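# Swap two shelf bins back into their color-marked slots

## Task

The two bins on the shelf are in each other's places. Move each bin into the shelf slot that carries its own color mark, centered on that mark, with its open side facing outward and all its parts still inside. The shelf board above is low, so tilting a bin on the way in may be needed. Each bin must sit fully inside, past the lip at the front edge of the shelf. At the end neither bin may be tilted or raised by the gripper, and both must stay in place without the robot holding them.

## Robot and tools

Robot: one Kinova Gen3 arm with seven joints and a Robotiq 2F-85 two-finger gripper. There is one camera, cam_wrist (896x504), mounted on the wrist. Because there is only one arm, every motion argument is a single 8-number row.

Frames: the state line reports end_effector_position in metres and end_effector_quat_wxyz, both in the scene frame. Its origin lies on the table top directly under the arm base. +z points up, and +y is to the left when you face along +x. The reported point sits midway between the pads when they are closed. Closed fingertips extend about 19 mm past it, and fully open ones about 6 mm. In the gripper's own axes, +z runs along the fingers away from the wrist, and the pads close along y. The reported position can drift from the true one when the arm reaches far. cam_wrist calibration (K, distortion, T_world_to_cam) is given in the prompt and may be slightly off.

The row is [dx, dy, dz, rx, ry, rz, position, speed], and every value lies in [-1, 1].
- dx..rz are an offset in the gripper's own axes. The reference is the gripper pose in the most recent result that reports it. Before any such result exists, and for a second or later call within one reply, the reference is the pose at the start of the action. A value of 1.0 equals 0.6 m or 180 degrees. rx, ry, rz form one rotation vector.
- Each row is measured from that same reference, not added to the previous row. All-zero offsets drive the arm back to the reference; they do not hold it still.
- position sets the finger opening: +1 is 85 mm open, 0 is about 41 mm, the pads touch near -0.8, and -1 squeezes until something stops the fingers.
- speed sets how fast the fingers move: about 20 mm/s at -1, 85 mm/s at 0 and 150 mm/s at +1.
- A full close presses with roughly 190 to 235 N on each pad.
- Closing pushes the fingertips about 13 mm further out, so leave that much clearance above surfaces.

Tools:
- execute_actions {actions, pictures}: actions holds zero or one entry.
  - An empty list only returns the current state.
  - {"rows": [...], "steps": n} takes 1 to 15 rows and n up to 15 control steps of 1/30 s each (15 if omitted). One row is used per step, and the last row repeats if there are fewer rows than steps.
  - {"steps": n} with no rows is a wait of up to 300 steps, counted from the previous result, so your thinking time counts toward it.
  - pictures (boolean) turns the images on or off; they are included by default.
- move {target, speed}: target is one row as above, with the same offset reference. The gripper follows a straight path toward it at speed m/s (0.002 to 0.5, default 0.25); turning is capped at twice that value in rad/s. The path lasts 0.5 to 10 s and is cut off after 10 s. It does not steer around obstacles, and the real hand can lag, stray or overshoot the speed, especially near full reach. The finger values are sent at the start. The result adds a move: line with the outcome and the distance to target:
  - done: settled near the target.
  - off_target, moving, held or fault: it did not settle cleanly.
  - limits=paced: the pose was clipped.
  - limits=held: a safety check blocked some steps, after which the arm may jump faster.
- wait {seconds 0-10}: lets time pass without sending anything new.
- zoom_image {camera "cam_wrist", region [x0,y0,x1,y1]}: region is in image pixels, with (0,0) at the top-left, and may be at most 504x504.
- read_manual {section "licences"}: returns only licence text.
- finished_scene {scene}: pass the current scene number.

Motion behaviour: on each step the commanded pose is clamped to within 70 mm and 16 degrees of the measured pose. Damped IK then favours position over orientation. When an action ends, the arm travels only to the last clamped pose, so check the reported pose and send the remainder. A Hand target line shows where the controller is currently heading. The simulation keeps running while you think and write. Joints share speed limits and stop together when a command reverses them. A pose unreachable line, or HELD on steps, means the clearance check altered or blocked the command; the mount under the base counts as part of the arm.

Grip readout: position_measured_pct is about 50 - 50*position, so 0 means wide open. If the fingers stop below about 90, something is held or blocking them. A reading near 90 or above means the pads met on nothing or on something very thin. For a gentle grip, open first, then close to just below the object's width. Fingers hold their position until the value changes by 0.01 or more, but they re-close on their own if the object slips.

Avoid:
- Joint torque reaching its load limit. The limits are 49.6 N m for the first four joints and 31.2 N m for the wrist joints, and a held load's weight counts. Hitting a limit halts the arm for 10 s and drops the rest of the call.
- Overheating from long holding. A MOTOR HOT warning appears from 60 °C, and at 75 °C an OVER-TEMPERATURE FAULT lets the arm sag.
- Fast or hard contact. Contacts hit harder at higher speed and press harder the further the target lies beyond the contact point.
- Dropping or slamming a bin.
- Pushing anything off the table, which fails the job.

Also be ready for brief outside tugs on a held part or nudges to loose objects.

Each tool is called after "Emit:" in YAML: its name, and indented under it one key for each argument.

## Session

Emit:
execute_actions:
  actions: []

Scene clock: 0.00 s of 14400.00 s.
end_effector_position=(+0.4967, +0.1082, +0.3130) position_measured_pct=0.0 end_effector_quat_wxyz=(+0.298, +0.777, -0.536, +0.141)
Joint positions: [ 0.199  0.153 -0.347  1.453  0.111  1.401  3.509]
Joint velocities: [-0.    -0.     0.001 -0.     0.    -0.     0.   ]
Motor temperatures (°C, as the motors report them): [35 33 32 33 38 41 42]
Hand target: +0.497, +0.108, +0.313; +0.298, +0.777, -0.536, +0.141

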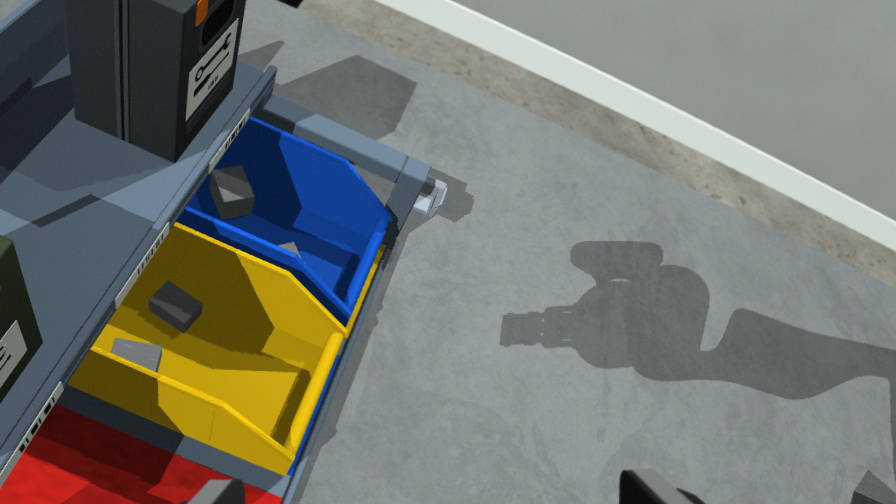

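Emit:
move:
  target: [0.153,0.055,0.085,0.072,-0.203,0.111,1,0]

Scene clock: 2.87 s of 14400.00 s.
end_effector_position=(+0.4968, +0.0006, +0.3322) position_measured_pct=0.0 end_effector_quat_wxyz=(+0.001, +0.707, -0.707, -0.001)
Joint positions: [ 0.702  0.477 -0.231  1.329 -0.514  1.553  3.901]
Joint velocities: [ 0.005  0.009  0.007 -0.001 -0.002  0.001  0.002]
Motor temperatures (°C, as the motors report them): [35 33 32 33 38 41 42]
Hand target: +0.497, +0.000, +0.332; +0.001, +0.707, -0.707, -0.001
Off the commanded pose: 0.001 m, 0 deg.
move: done
camera_calibration (this result's frames):
cam_wrist: T_world_to_cam=[[-0.999388, 0.00641033, 0.0344023, 0.482651], [0.0058979, 0.99987, -0.0149759, 0.0585596], [-0.0344938, -0.0147638, -0.999296, 0.492954], [0, 0, 0, 1]] pos_world=[0.499014, -0.054368, 0.476879]

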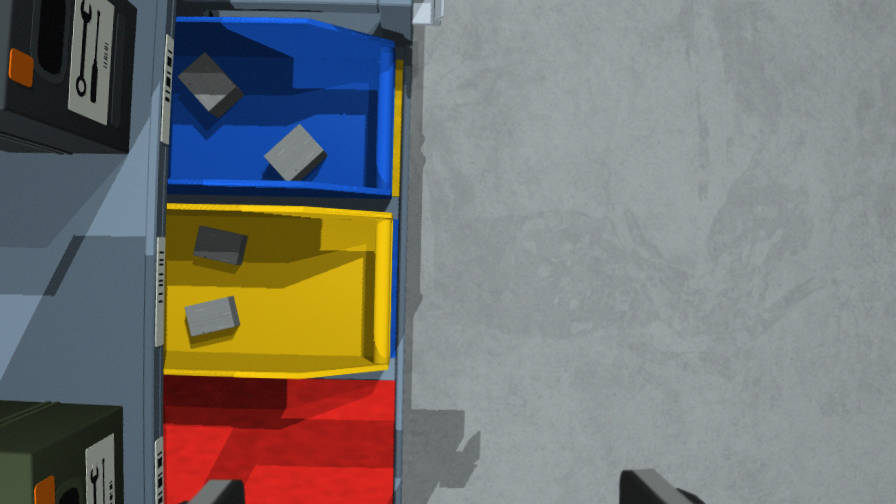

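Emit:
move:
  target: [0.03,0.25,0.3,0.36,0,0,1,0]

Scene clock: 6.50 s of 14400.00 s.
end_effector_position=(+0.3461, -0.0172, +0.1517) position_measured_pct=0.0 end_effector_quat_wxyz=(-0.422, +0.627, -0.567, +0.327)
Joint positions: [ 1.528  1.373 -0.437  2.582 -1.617  0.976  6.41 ]
Joint velocities: [ 0.209  0.098 -0.228  0.    -0.05  -0.274  0.015]
Motor temperatures (°C, as the motors report them): [35 33 32 33 38 41 42]
Hand target: +0.346, -0.017, +0.152; -0.422, +0.627, -0.567, +0.327
Off the commanded pose: 0.001 m, 9 deg.
joint sent to its limit — the command would take joint 4 (elbow) past its upper limit, so that joint was sent only as far as its limit.
move: off_target
camera_calibration (this result's frames):
cam_wrist: T_world_to_cam=[[-0.464776, 0.000811823, -0.885428, 0.292733], [-0.127396, 0.989533, 0.0677796, 0.107944], [0.876215, 0.144302, -0.459808, -0.0871959], [0, 0, 0, 1]] pos_world=[0.22621, -0.0944694, 0.211785]

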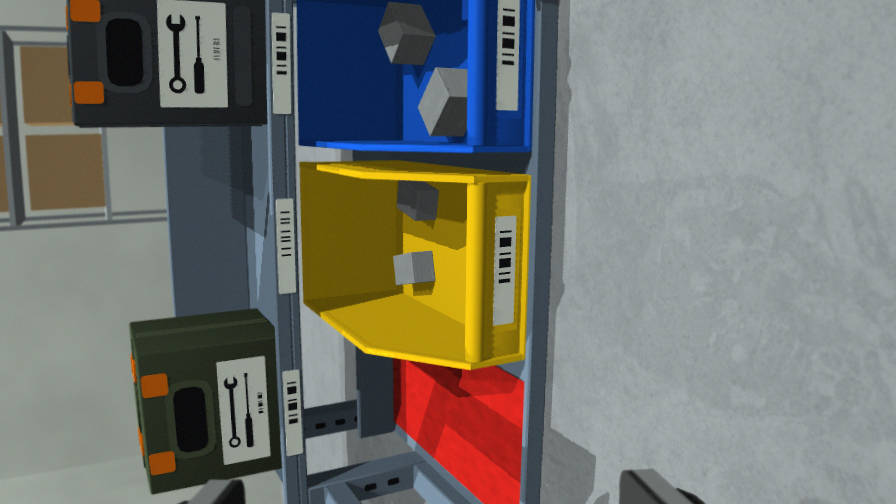

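Emit:
move:
  target: [0.079,-0.036,0.303,-0.355,0.045,0.028,0,0]

Scene clock: 10.40 s of 14400.00 s.
end_effector_position=(+0.5244, -0.0367, +0.0920) position_measured_pct=49.6 end_effector_quat_wxyz=(-0.001, +0.708, -0.707, +0.004)
Joint positions: [ 0.447  0.721 -0.243  1.636 -0.626  0.934  4.022]
Joint velocities: [-0.002  0.001 -0.001 -0.     0.001 -0.    -0.   ]
Motor temperatures (°C, as the motors report them): [35 34 32 33 38 41 42]
Hand target: +0.524, -0.037, +0.092; -0.001, +0.708, -0.707, +0.004
Off the commanded pose: 0.003 m, 0 deg.
move: done
camera_calibration (this result's frames):
cam_wrist: T_world_to_cam=[[-0.999674, 0.00589021, 0.0248437, 0.519776], [0.00545023, 0.999828, -0.0177406, 0.0926034], [-0.0249439, -0.0175994, -0.999534, 0.248216], [0, 0, 0, 1]] pos_world=[0.525293, -0.0912806, 0.23683]

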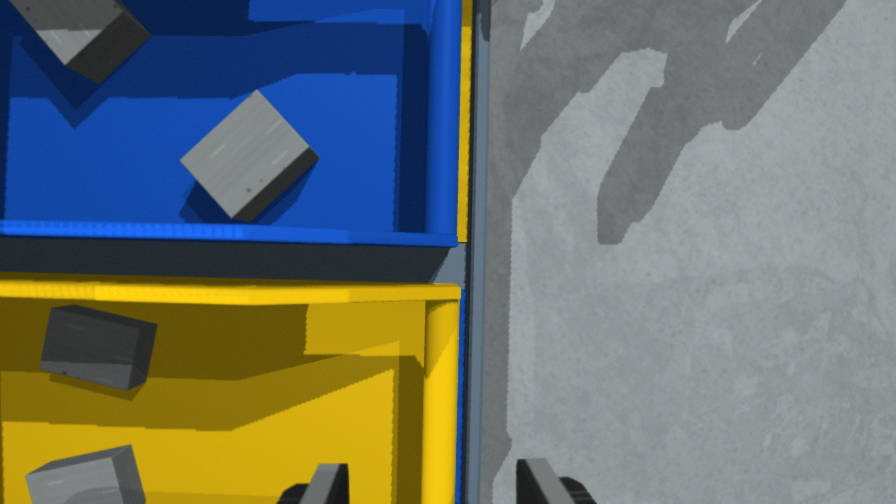

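Emit:
move:
  target: [-0.003,0.004,0.087,0,0,0,0,0]
  speed: 0.1

Emit:
move:
  target: [0,0,0,0,0,0,-1,0]

Emit:
move:
  target: [0,0,-0.022,0,0,0,-1,0]
  speed: 0.05

Emit:
move:
  target: [0,0.13,-0.005,0,0,0,-1,0]
  speed: 0.08

Scene clock: 11.80 s of 14400.00 s.
end_effector_position=(+0.5225, -0.0351, +0.0400) position_measured_pct=49.6 end_effector_quat_wxyz=(-0.001, +0.708, -0.706, +0.004)
Joint positions: [ 0.401  0.787 -0.271  1.682 -0.664  0.803  4.052]
Joint velocities: [-0.002  0.002 -0.001 -0.     0.001 -0.     0.   ]
Motor temperatures (°C, as the motors report them): [35 34 32 33 38 41 42]
Hand target: +0.522, -0.035, +0.040; -0.001, +0.708, -0.706, +0.004
Off the commanded pose: 0.000 m, 0 deg.
move: done
camera_calibration (this result's frames):
cam_wrist: T_world_to_cam=[[-0.999682, 0.00557975, 0.0245959, 0.519139], [0.00513582, 0.999823, -0.0180754, 0.0901984], [-0.0246924, -0.0179433, -0.999534, 0.19611], [0, 0, 0, 1]] pos_world=[0.523353, -0.0895603, 0.18488]

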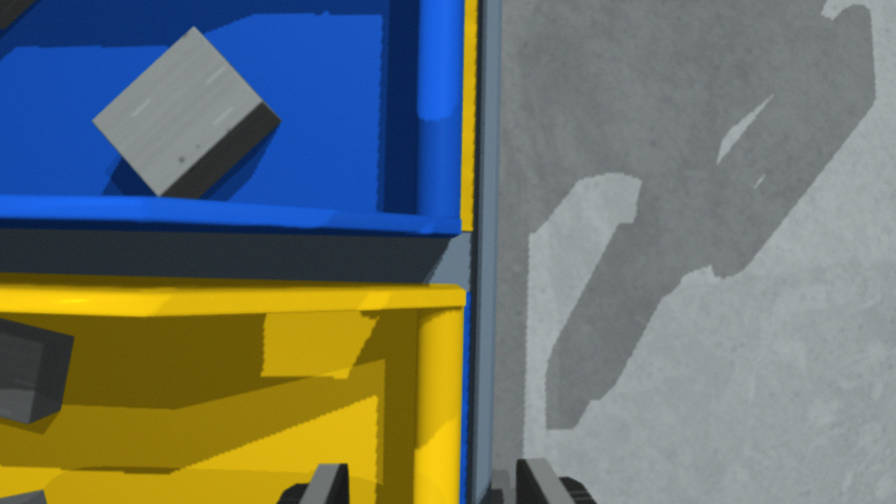

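Scene clock: 12.50 s of 14400.00 s.
end_effector_position=(+0.5225, -0.0353, +0.0403) position_measured_pct=84.1 end_effector_quat_wxyz=(-0.001, +0.708, -0.706, +0.004)
Joint positions: [ 0.401  0.787 -0.271  1.682 -0.663  0.803  4.052]
Joint velocities: [ 0.    -0.    -0.001  0.    -0.001 -0.     0.   ]
Motor temperatures (°C, as the motors report them): [35 34 32 33 38 41 42]
Hand target: +0.523, -0.035, +0.040; -0.001, +0.708, -0.706, +0.004
Off the commanded pose: 0.000 m, 0 deg.
move: done
camera_calibration (this result's frames):
cam_wrist: T_world_to_cam=[[-0.999687, 0.00558443, 0.0243873, 0.519149], [0.00513258, 0.999815, -0.0185514, 0.0904654], [-0.0244863, -0.0184205, -0.99953, 0.19621], [0, 0, 0, 1]] pos_world=[0.523327, -0.0897335, 0.185136]

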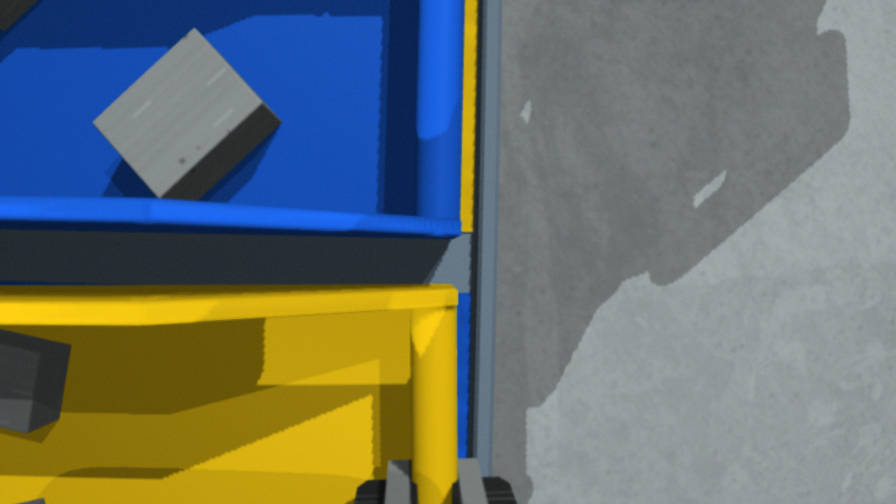

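Scene clock: 13.20 s of 14400.00 s.
end_effector_position=(+0.5218, -0.0349, +0.0527) position_measured_pct=84.1 end_effector_quat_wxyz=(-0.001, +0.708, -0.706, +0.003)
Joint positions: [ 0.413  0.769 -0.264  1.675 -0.654  0.835  4.045]
Joint velocities: [ 0.001 -0.001 -0.     0.    -0.     0.    -0.001]
Motor temperatures (°C, as the motors report them): [35 34 32 33 38 41 42]
Hand target: +0.522, -0.035, +0.053; -0.001, +0.708, -0.706, +0.004
Off the commanded pose: 0.001 m, 0 deg.
move: done
camera_calibration (this result's frames):
cam_wrist: T_world_to_cam=[[-0.999641, 0.00560422, 0.0262183, 0.518007], [0.0051521, 0.999837, -0.0172805, 0.0901982], [-0.0263109, -0.0171392, -0.999507, 0.209589], [0, 0, 0, 1]] pos_world=[0.52287, -0.0894944, 0.197463]

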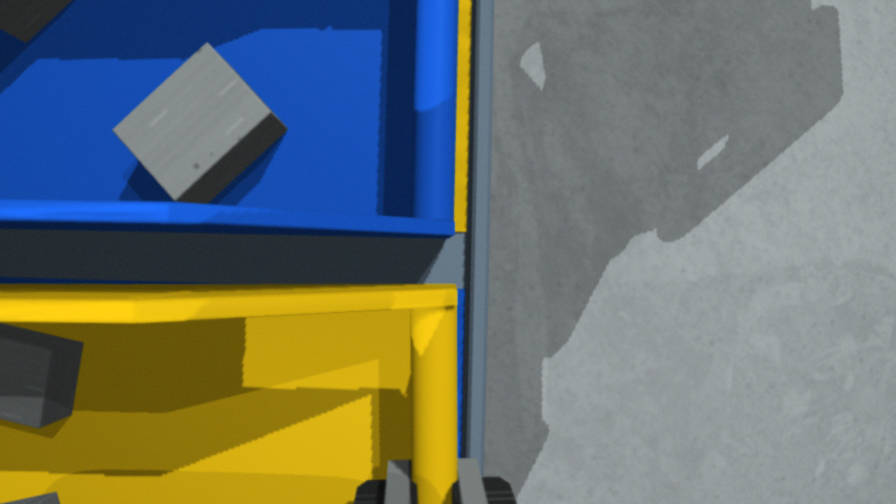

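Scene clock: 14.47 s of 14400.00 s.
end_effector_position=(+0.4431, -0.0343, +0.0543) position_measured_pct=84.1 end_effector_quat_wxyz=(-0.001, +0.708, -0.706, +0.002)
Joint positions: [ 0.535  0.716 -0.32   1.923 -0.709  0.714  4.221]
Joint velocities: [ 0.005 -0.003  0.004  0.    -0.002 -0.     0.001]
Motor temperatures (°C, as the motors report them): [35 34 32 33 38 41 42]
Hand target: +0.444, -0.035, +0.055; -0.001, +0.708, -0.707, +0.003
Off the commanded pose: 0.001 m, 0 deg.
move: done
camera_calibration (this result's frames):
cam_wrist: T_world_to_cam=[[-0.999579, 0.00520235, 0.0285526, 0.439101], [0.00475369, 0.999865, -0.015759, 0.0901514], [-0.0286307, -0.0156166, -0.999468, 0.210253], [0, 0, 0, 1]] pos_world=[0.444507, -0.0891402, 0.199024]

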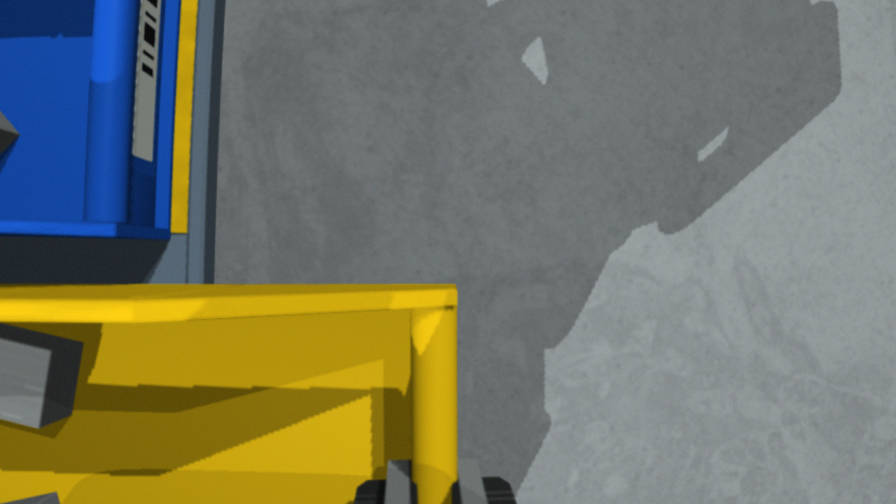

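Emit:
move:
  target: [0,0.25,-0.02,0,0,0,-1,0]
  speed: 0.15

Emit:
move:
  target: [0.183,0,0.025,0,0,0,-1,0]
  speed: 0.15

Emit:
move:
  target: [0,0,0.021,0,0,0,-1,0]
  speed: 0.03

Emit:
move:
  target: [0,0,0,0,0,0,0,-0.5]

Emit:
move:
  target: [0,0,-0.14,0,0,0,0,0]

Emit:
move:
  target: [0,-0.383,0,0,0,0,0,0]

Scene clock: 16.57 s of 14400.00 s.
end_effector_position=(+0.2925, -0.0336, +0.0650) position_measured_pct=84.1 end_effector_quat_wxyz=(-0.000, +0.708, -0.706, +0.000)
Joint positions: [ 0.846  0.692 -0.409  2.314 -0.794  0.521  4.61 ]
Joint velocities: [ 0.01  -0.001  0.006  0.    -0.005  0.002  0.007]
Motor temperatures (°C, as the motors report them): [35 34 32 33 38 41 42]
Hand target: +0.293, -0.034, +0.066; -0.000, +0.708, -0.706, +0.001
Off the commanded pose: 0.001 m, 0 deg.
move: done
camera_calibration (this result's frames):
cam_wrist: T_world_to_cam=[[-0.999505, 0.00415539, 0.0311868, 0.28804], [0.00371349, 0.999892, -0.0142139, 0.0905451], [-0.0312425, -0.0140911, -0.999413, 0.217475], [0, 0, 0, 1]] pos_world=[0.294356, -0.0886678, 0.209652]

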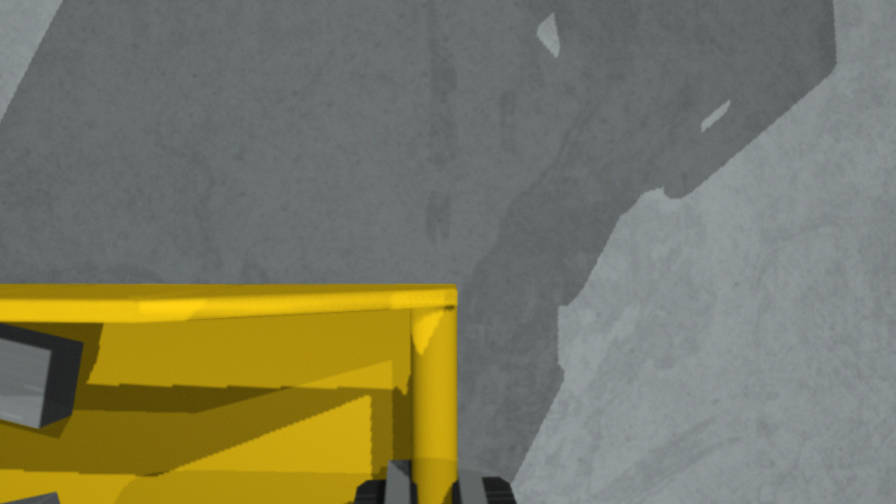

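Scene clock: 17.63 s of 14400.00 s.
end_effector_position=(+0.2927, -0.1429, +0.0498) position_measured_pct=84.1 end_effector_quat_wxyz=(-0.000, +0.708, -0.706, -0.000)
Joint positions: [ 0.883  0.923 -0.282  2.074 -0.663  0.586  4.66 ]
Joint velocities: [-0.     0.007  0.    -0.    -0.     0.    -0.001]
Motor temperatures (°C, as the motors report them): [35 34 32 33 38 41 42]
Hand target: +0.293, -0.143, +0.050; -0.000, +0.708, -0.706, +0.000
Off the commanded pose: 0.001 m, 0 deg.
move: done
camera_calibration (this result's frames):
cam_wrist: T_world_to_cam=[[-0.999474, 0.00337425, 0.0322536, 0.289004], [0.00293441, 0.999902, -0.0136745, 0.199811], [-0.0322966, -0.0135726, -0.999386, 0.201068], [0, 0, 0, 1]] pos_world=[0.29476, -0.198038, 0.194355]

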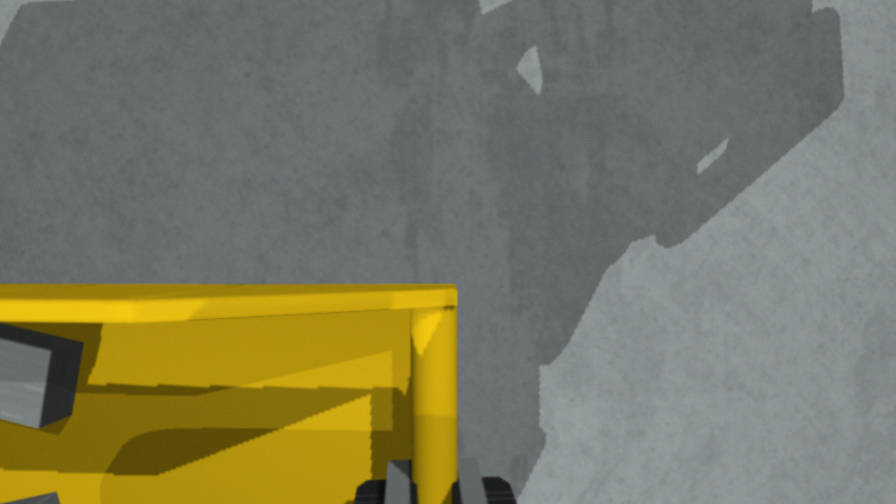

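Scene clock: 18.33 s of 14400.00 s.
end_effector_position=(+0.2926, -0.1428, +0.0372) position_measured_pct=84.1 end_effector_quat_wxyz=(+0.000, +0.709, -0.706, -0.000)
Joint positions: [ 0.878  0.951 -0.299  2.082 -0.679  0.546  4.673]
Joint velocities: [ 0.     0.002 -0.001 -0.    -0.001 -0.     0.002]
Motor temperatures (°C, as the motors report them): [35 34 32 33 38 41 42]
Hand target: +0.293, -0.143, +0.037; +0.000, +0.709, -0.706, -0.000
Off the commanded pose: 0.000 m, 0 deg.
move: done
camera_calibration (this result's frames):
cam_wrist: T_world_to_cam=[[-0.999468, 0.00317606, 0.0324728, 0.289303], [0.0027341, 0.999903, -0.0136456, 0.199597], [-0.032513, -0.0135495, -0.999379, 0.18858], [0, 0, 0, 1]] pos_world=[0.294735, -0.197941, 0.181792]

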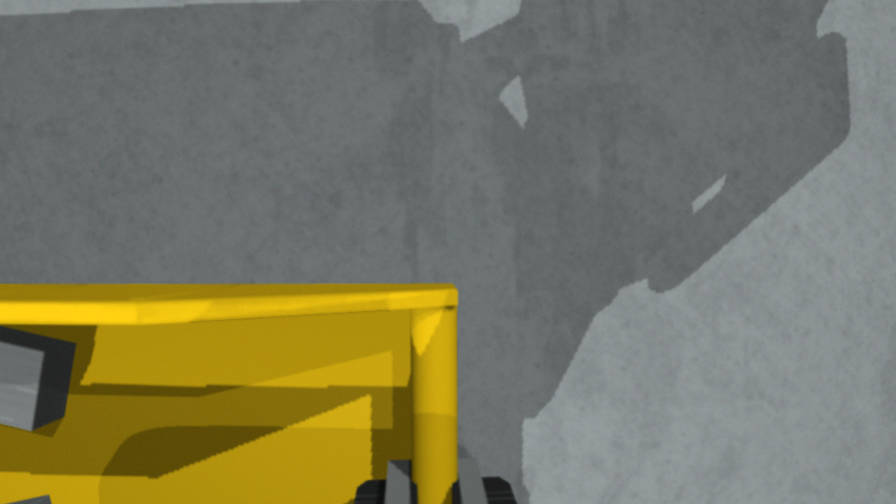

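Scene clock: 19.30 s of 14400.00 s.
end_effector_position=(+0.2926, -0.1428, +0.0372) position_measured_pct=50.0 end_effector_quat_wxyz=(+0.000, +0.709, -0.706, -0.000)
Joint positions: [ 0.878  0.951 -0.299  2.082 -0.679  0.546  4.673]
Joint velocities: [ 0.    -0.001  0.001  0.     0.     0.     0.001]
Motor temperatures (°C, as the motors report them): [35 34 32 33 38 41 42]
Hand target: +0.293, -0.143, +0.037; +0.000, +0.709, -0.706, -0.000
Off the commanded pose: 0.000 m, 0 deg.
move: done
camera_calibration (this result's frames):
cam_wrist: T_world_to_cam=[[-0.999468, 0.00317438, 0.0324706, 0.289305], [0.00273234, 0.999903, -0.0136488, 0.199599], [-0.0325108, -0.0135529, -0.999379, 0.18858], [0, 0, 0, 1]] pos_world=[0.294736, -0.197942, 0.181793]

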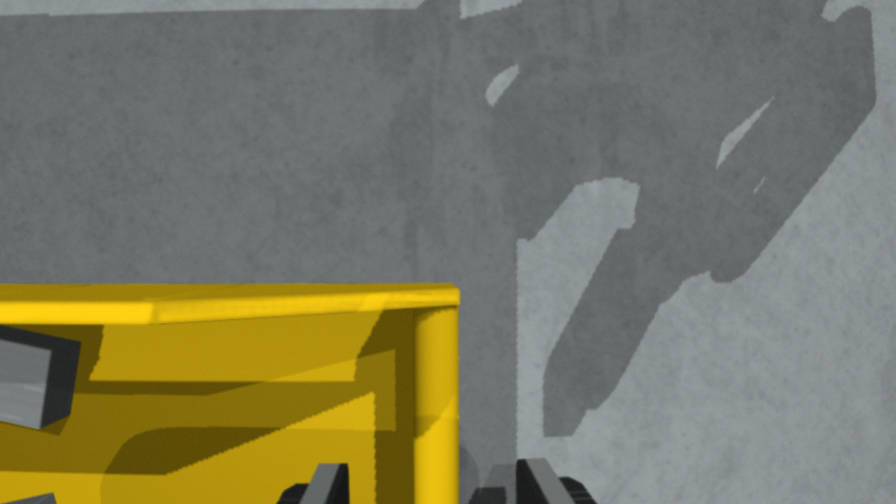

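Scene clock: 20.10 s of 14400.00 s.
end_effector_position=(+0.2925, -0.1429, +0.1209) position_measured_pct=50.0 end_effector_quat_wxyz=(-0.000, +0.708, -0.706, -0.000)
Joint positions: [ 0.921  0.784 -0.207  2.008 -0.568  0.81   4.589]
Joint velocities: [ 0.001 -0.008  0.001 -0.    -0.001  0.     0.001]
Motor temperatures (°C, as the motors report them): [35 34 32 33 38 41 42]
Hand target: +0.293, -0.143, +0.121; -0.000, +0.708, -0.706, -0.000
Off the commanded pose: 0.000 m, 0 deg.
move: done
camera_calibration (this result's frames):
cam_wrist: T_world_to_cam=[[-0.999474, 0.00385738, 0.0322012, 0.286611], [0.00344211, 0.99991, -0.0129417, 0.200536], [-0.0322482, -0.0128241, -0.999398, 0.272226], [0, 0, 0, 1]] pos_world=[0.294549, -0.198132, 0.265428]

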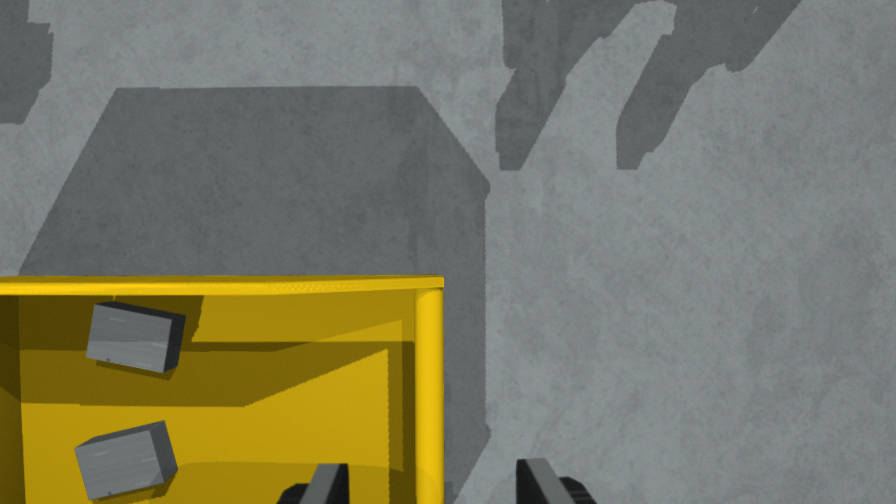

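Scene clock: 21.47 s of 14400.00 s.
end_effector_position=(+0.5228, -0.1426, +0.1220) position_measured_pct=50.0 end_effector_quat_wxyz=(-0.000, +0.708, -0.706, +0.001)
Joint positions: [ 0.566  0.884 -0.192  1.406 -0.553  1.091  4.101]
Joint velocities: [-0.006  0.01  -0.004 -0.001  0.002 -0.    -0.002]
Motor temperatures (°C, as the motors report them): [35 34 32 33 38 41 42]
Hand target: +0.523, -0.142, +0.121; -0.000, +0.708, -0.706, +0.000
Off the commanded pose: 0.001 m, 0 deg.
move: done
camera_calibration (this result's frames):
cam_wrist: T_world_to_cam=[[-0.99953, 0.00356845, 0.0304493, 0.5169], [0.00313692, 0.999894, -0.014208, 0.199783], [-0.0304968, -0.0141058, -0.999435, 0.279672], [0, 0, 0, 1]] pos_world=[0.52456, -0.197661, 0.266613]

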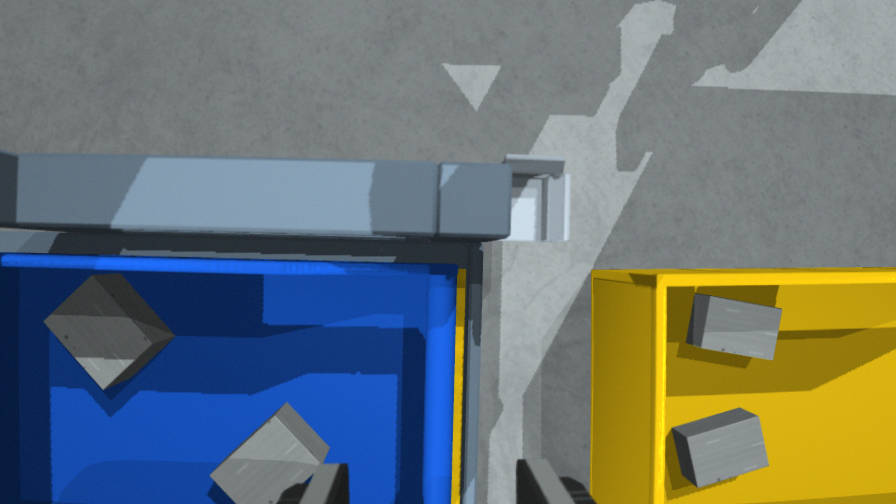

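Emit:
move:
  target: [0.006,0.004,0.136,0,0,0.008,0,0]
  speed: 0.12

Emit:
move:
  target: [0,0,0,0,0,0,-1,0]

Emit:
move:
  target: [0,0,-0.006,0,0,0,-1,0]
  speed: 0.03

Emit:
move:
  target: [-0.187,0,-0.001,0,0,0,-1,0]
  speed: 0.08

Scene clock: 23.40 s of 14400.00 s.
end_effector_position=(+0.5207, -0.1461, +0.0407) position_measured_pct=50.0 end_effector_quat_wxyz=(-0.000, +0.700, -0.714, +0.001)
Joint positions: [ 0.502  0.981 -0.217  1.472 -0.598  0.91   4.121]
Joint velocities: [-0.002  0.006  0.    -0.001  0.002 -0.    -0.   ]
Motor temperatures (°C, as the motors report them): [35 34 32 33 38 41 42]
Hand target: +0.521, -0.146, +0.040; -0.000, +0.700, -0.714, +0.001
Off the commanded pose: 0.000 m, 0 deg.
move: done
camera_calibration (this result's frames):
cam_wrist: T_world_to_cam=[[-0.999142, 0.0282563, 0.0302831, 0.520681], [0.0278263, 0.999507, -0.0145275, 0.189218], [-0.0306786, -0.0136724, -0.999436, 0.198436], [0, 0, 0, 1]] pos_world=[0.521057, -0.201124, 0.185305]

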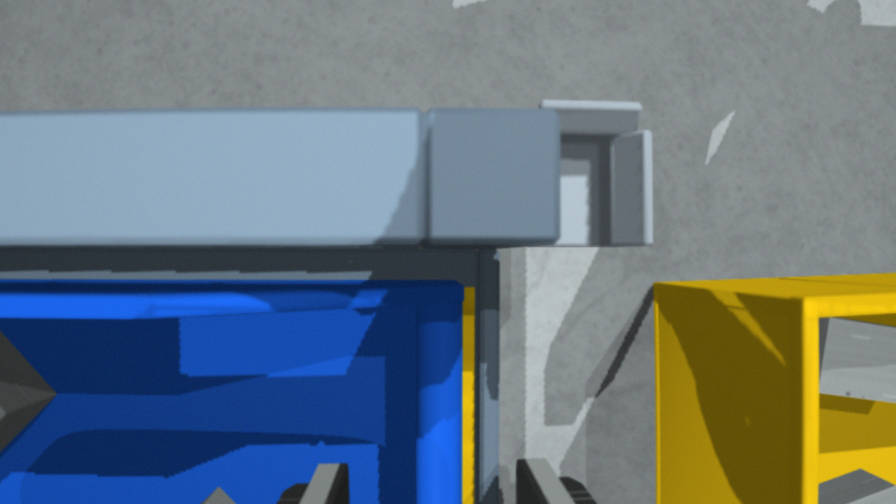

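Scene clock: 24.10 s of 14400.00 s.
end_effector_position=(+0.5204, -0.1464, +0.0409) position_measured_pct=84.1 end_effector_quat_wxyz=(-0.000, +0.699, -0.715, +0.001)
Joint positions: [ 0.503  0.981 -0.217  1.473 -0.598  0.91   4.121]
Joint velocities: [ 0.    -0.    -0.001 -0.     0.    -0.    -0.   ]
Motor temperatures (°C, as the motors report them): [35 34 32 33 38 41 42]
Hand target: +0.521, -0.146, +0.041; -0.000, +0.700, -0.714, +0.001
Off the commanded pose: 0.000 m, 0 deg.
move: done
camera_calibration (this result's frames):
cam_wrist: T_world_to_cam=[[-0.999123, 0.0288901, 0.0303017, 0.520562], [0.0284485, 0.999484, -0.0149041, 0.189227], [-0.0307166, -0.014029, -0.99943, 0.19861], [0, 0, 0, 1]] pos_world=[0.520823, -0.201383, 0.185543]

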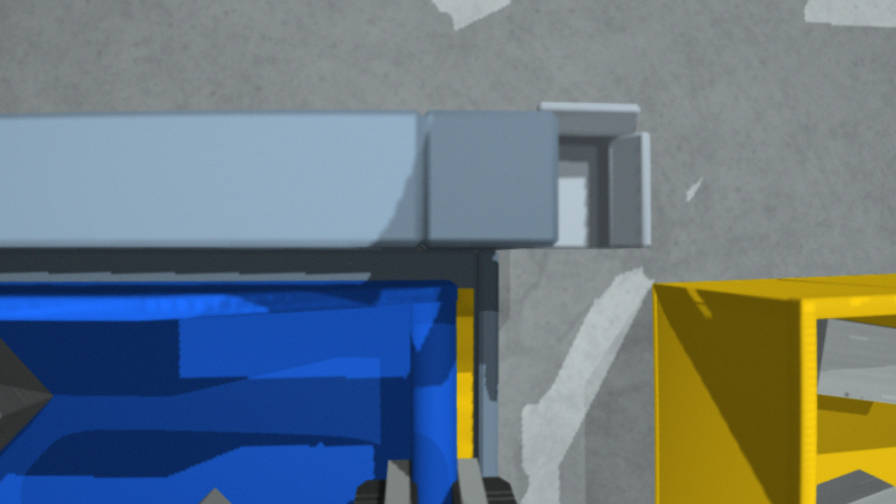

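Scene clock: 24.80 s of 14400.00 s.
end_effector_position=(+0.5202, -0.1462, +0.0438) position_measured_pct=84.1 end_effector_quat_wxyz=(-0.000, +0.699, -0.715, +0.000)
Joint positions: [ 0.505  0.977 -0.216  1.471 -0.596  0.918  4.119]
Joint velocities: [ 0.    -0.001 -0.     0.     0.001 -0.     0.   ]
Motor temperatures (°C, as the motors report them): [35 34 32 33 38 41 42]
Hand target: +0.520, -0.146, +0.044; -0.000, +0.699, -0.715, +0.001
Off the commanded pose: 0.001 m, 0 deg.
move: done
camera_calibration (this result's frames):
cam_wrist: T_world_to_cam=[[-0.999091, 0.0290652, 0.0311755, 0.520176], [0.0286362, 0.99949, -0.0141178, 0.188935], [-0.0315699, -0.0132122, -0.999414, 0.202068], [0, 0, 0, 1]] pos_world=[0.520672, -0.201288, 0.1884]

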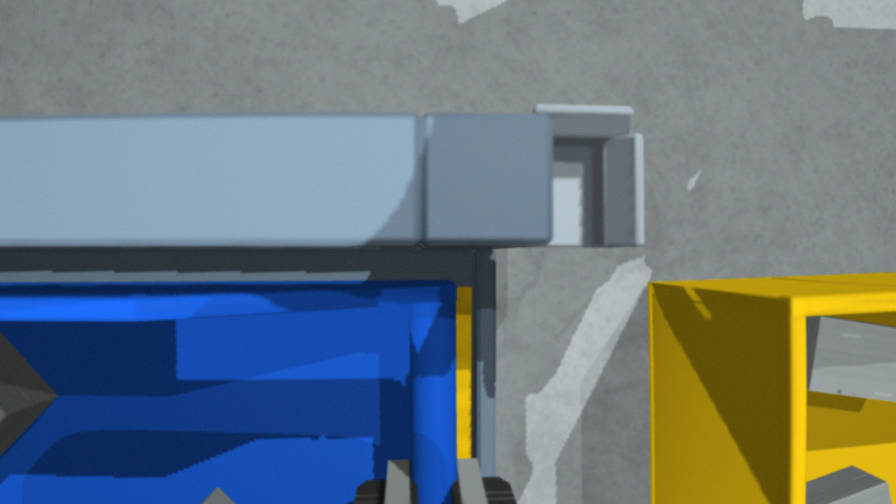

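Scene clock: 26.50 s of 14400.00 s.
end_effector_position=(+0.5223, -0.0342, +0.0441) position_measured_pct=84.1 end_effector_quat_wxyz=(-0.000, +0.699, -0.715, -0.000)
Joint positions: [ 0.402  0.784 -0.266  1.672 -0.657  0.825  4.02 ]
Joint velocities: [-0.001 -0.002 -0.001  0.001  0.002 -0.001 -0.002]
Motor temperatures (°C, as the motors report them): [35 34 32 33 38 41 42]
Hand target: +0.523, -0.034, +0.045; -0.001, +0.699, -0.715, +0.001
Off the commanded pose: 0.000 m, 0 deg.
move: done
camera_calibration (this result's frames):
cam_wrist: T_world_to_cam=[[-0.999051, 0.0298793, 0.0316822, 0.519029], [0.0294699, 0.999477, -0.0133107, 0.0764807], [-0.0320634, -0.0123644, -0.999409, 0.204188], [0, 0, 0, 1]] pos_world=[0.522829, -0.0894242, 0.188641]

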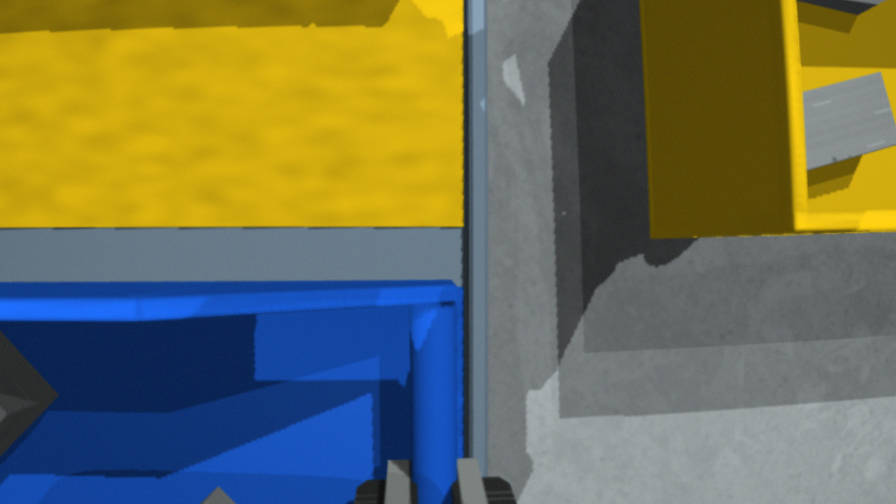

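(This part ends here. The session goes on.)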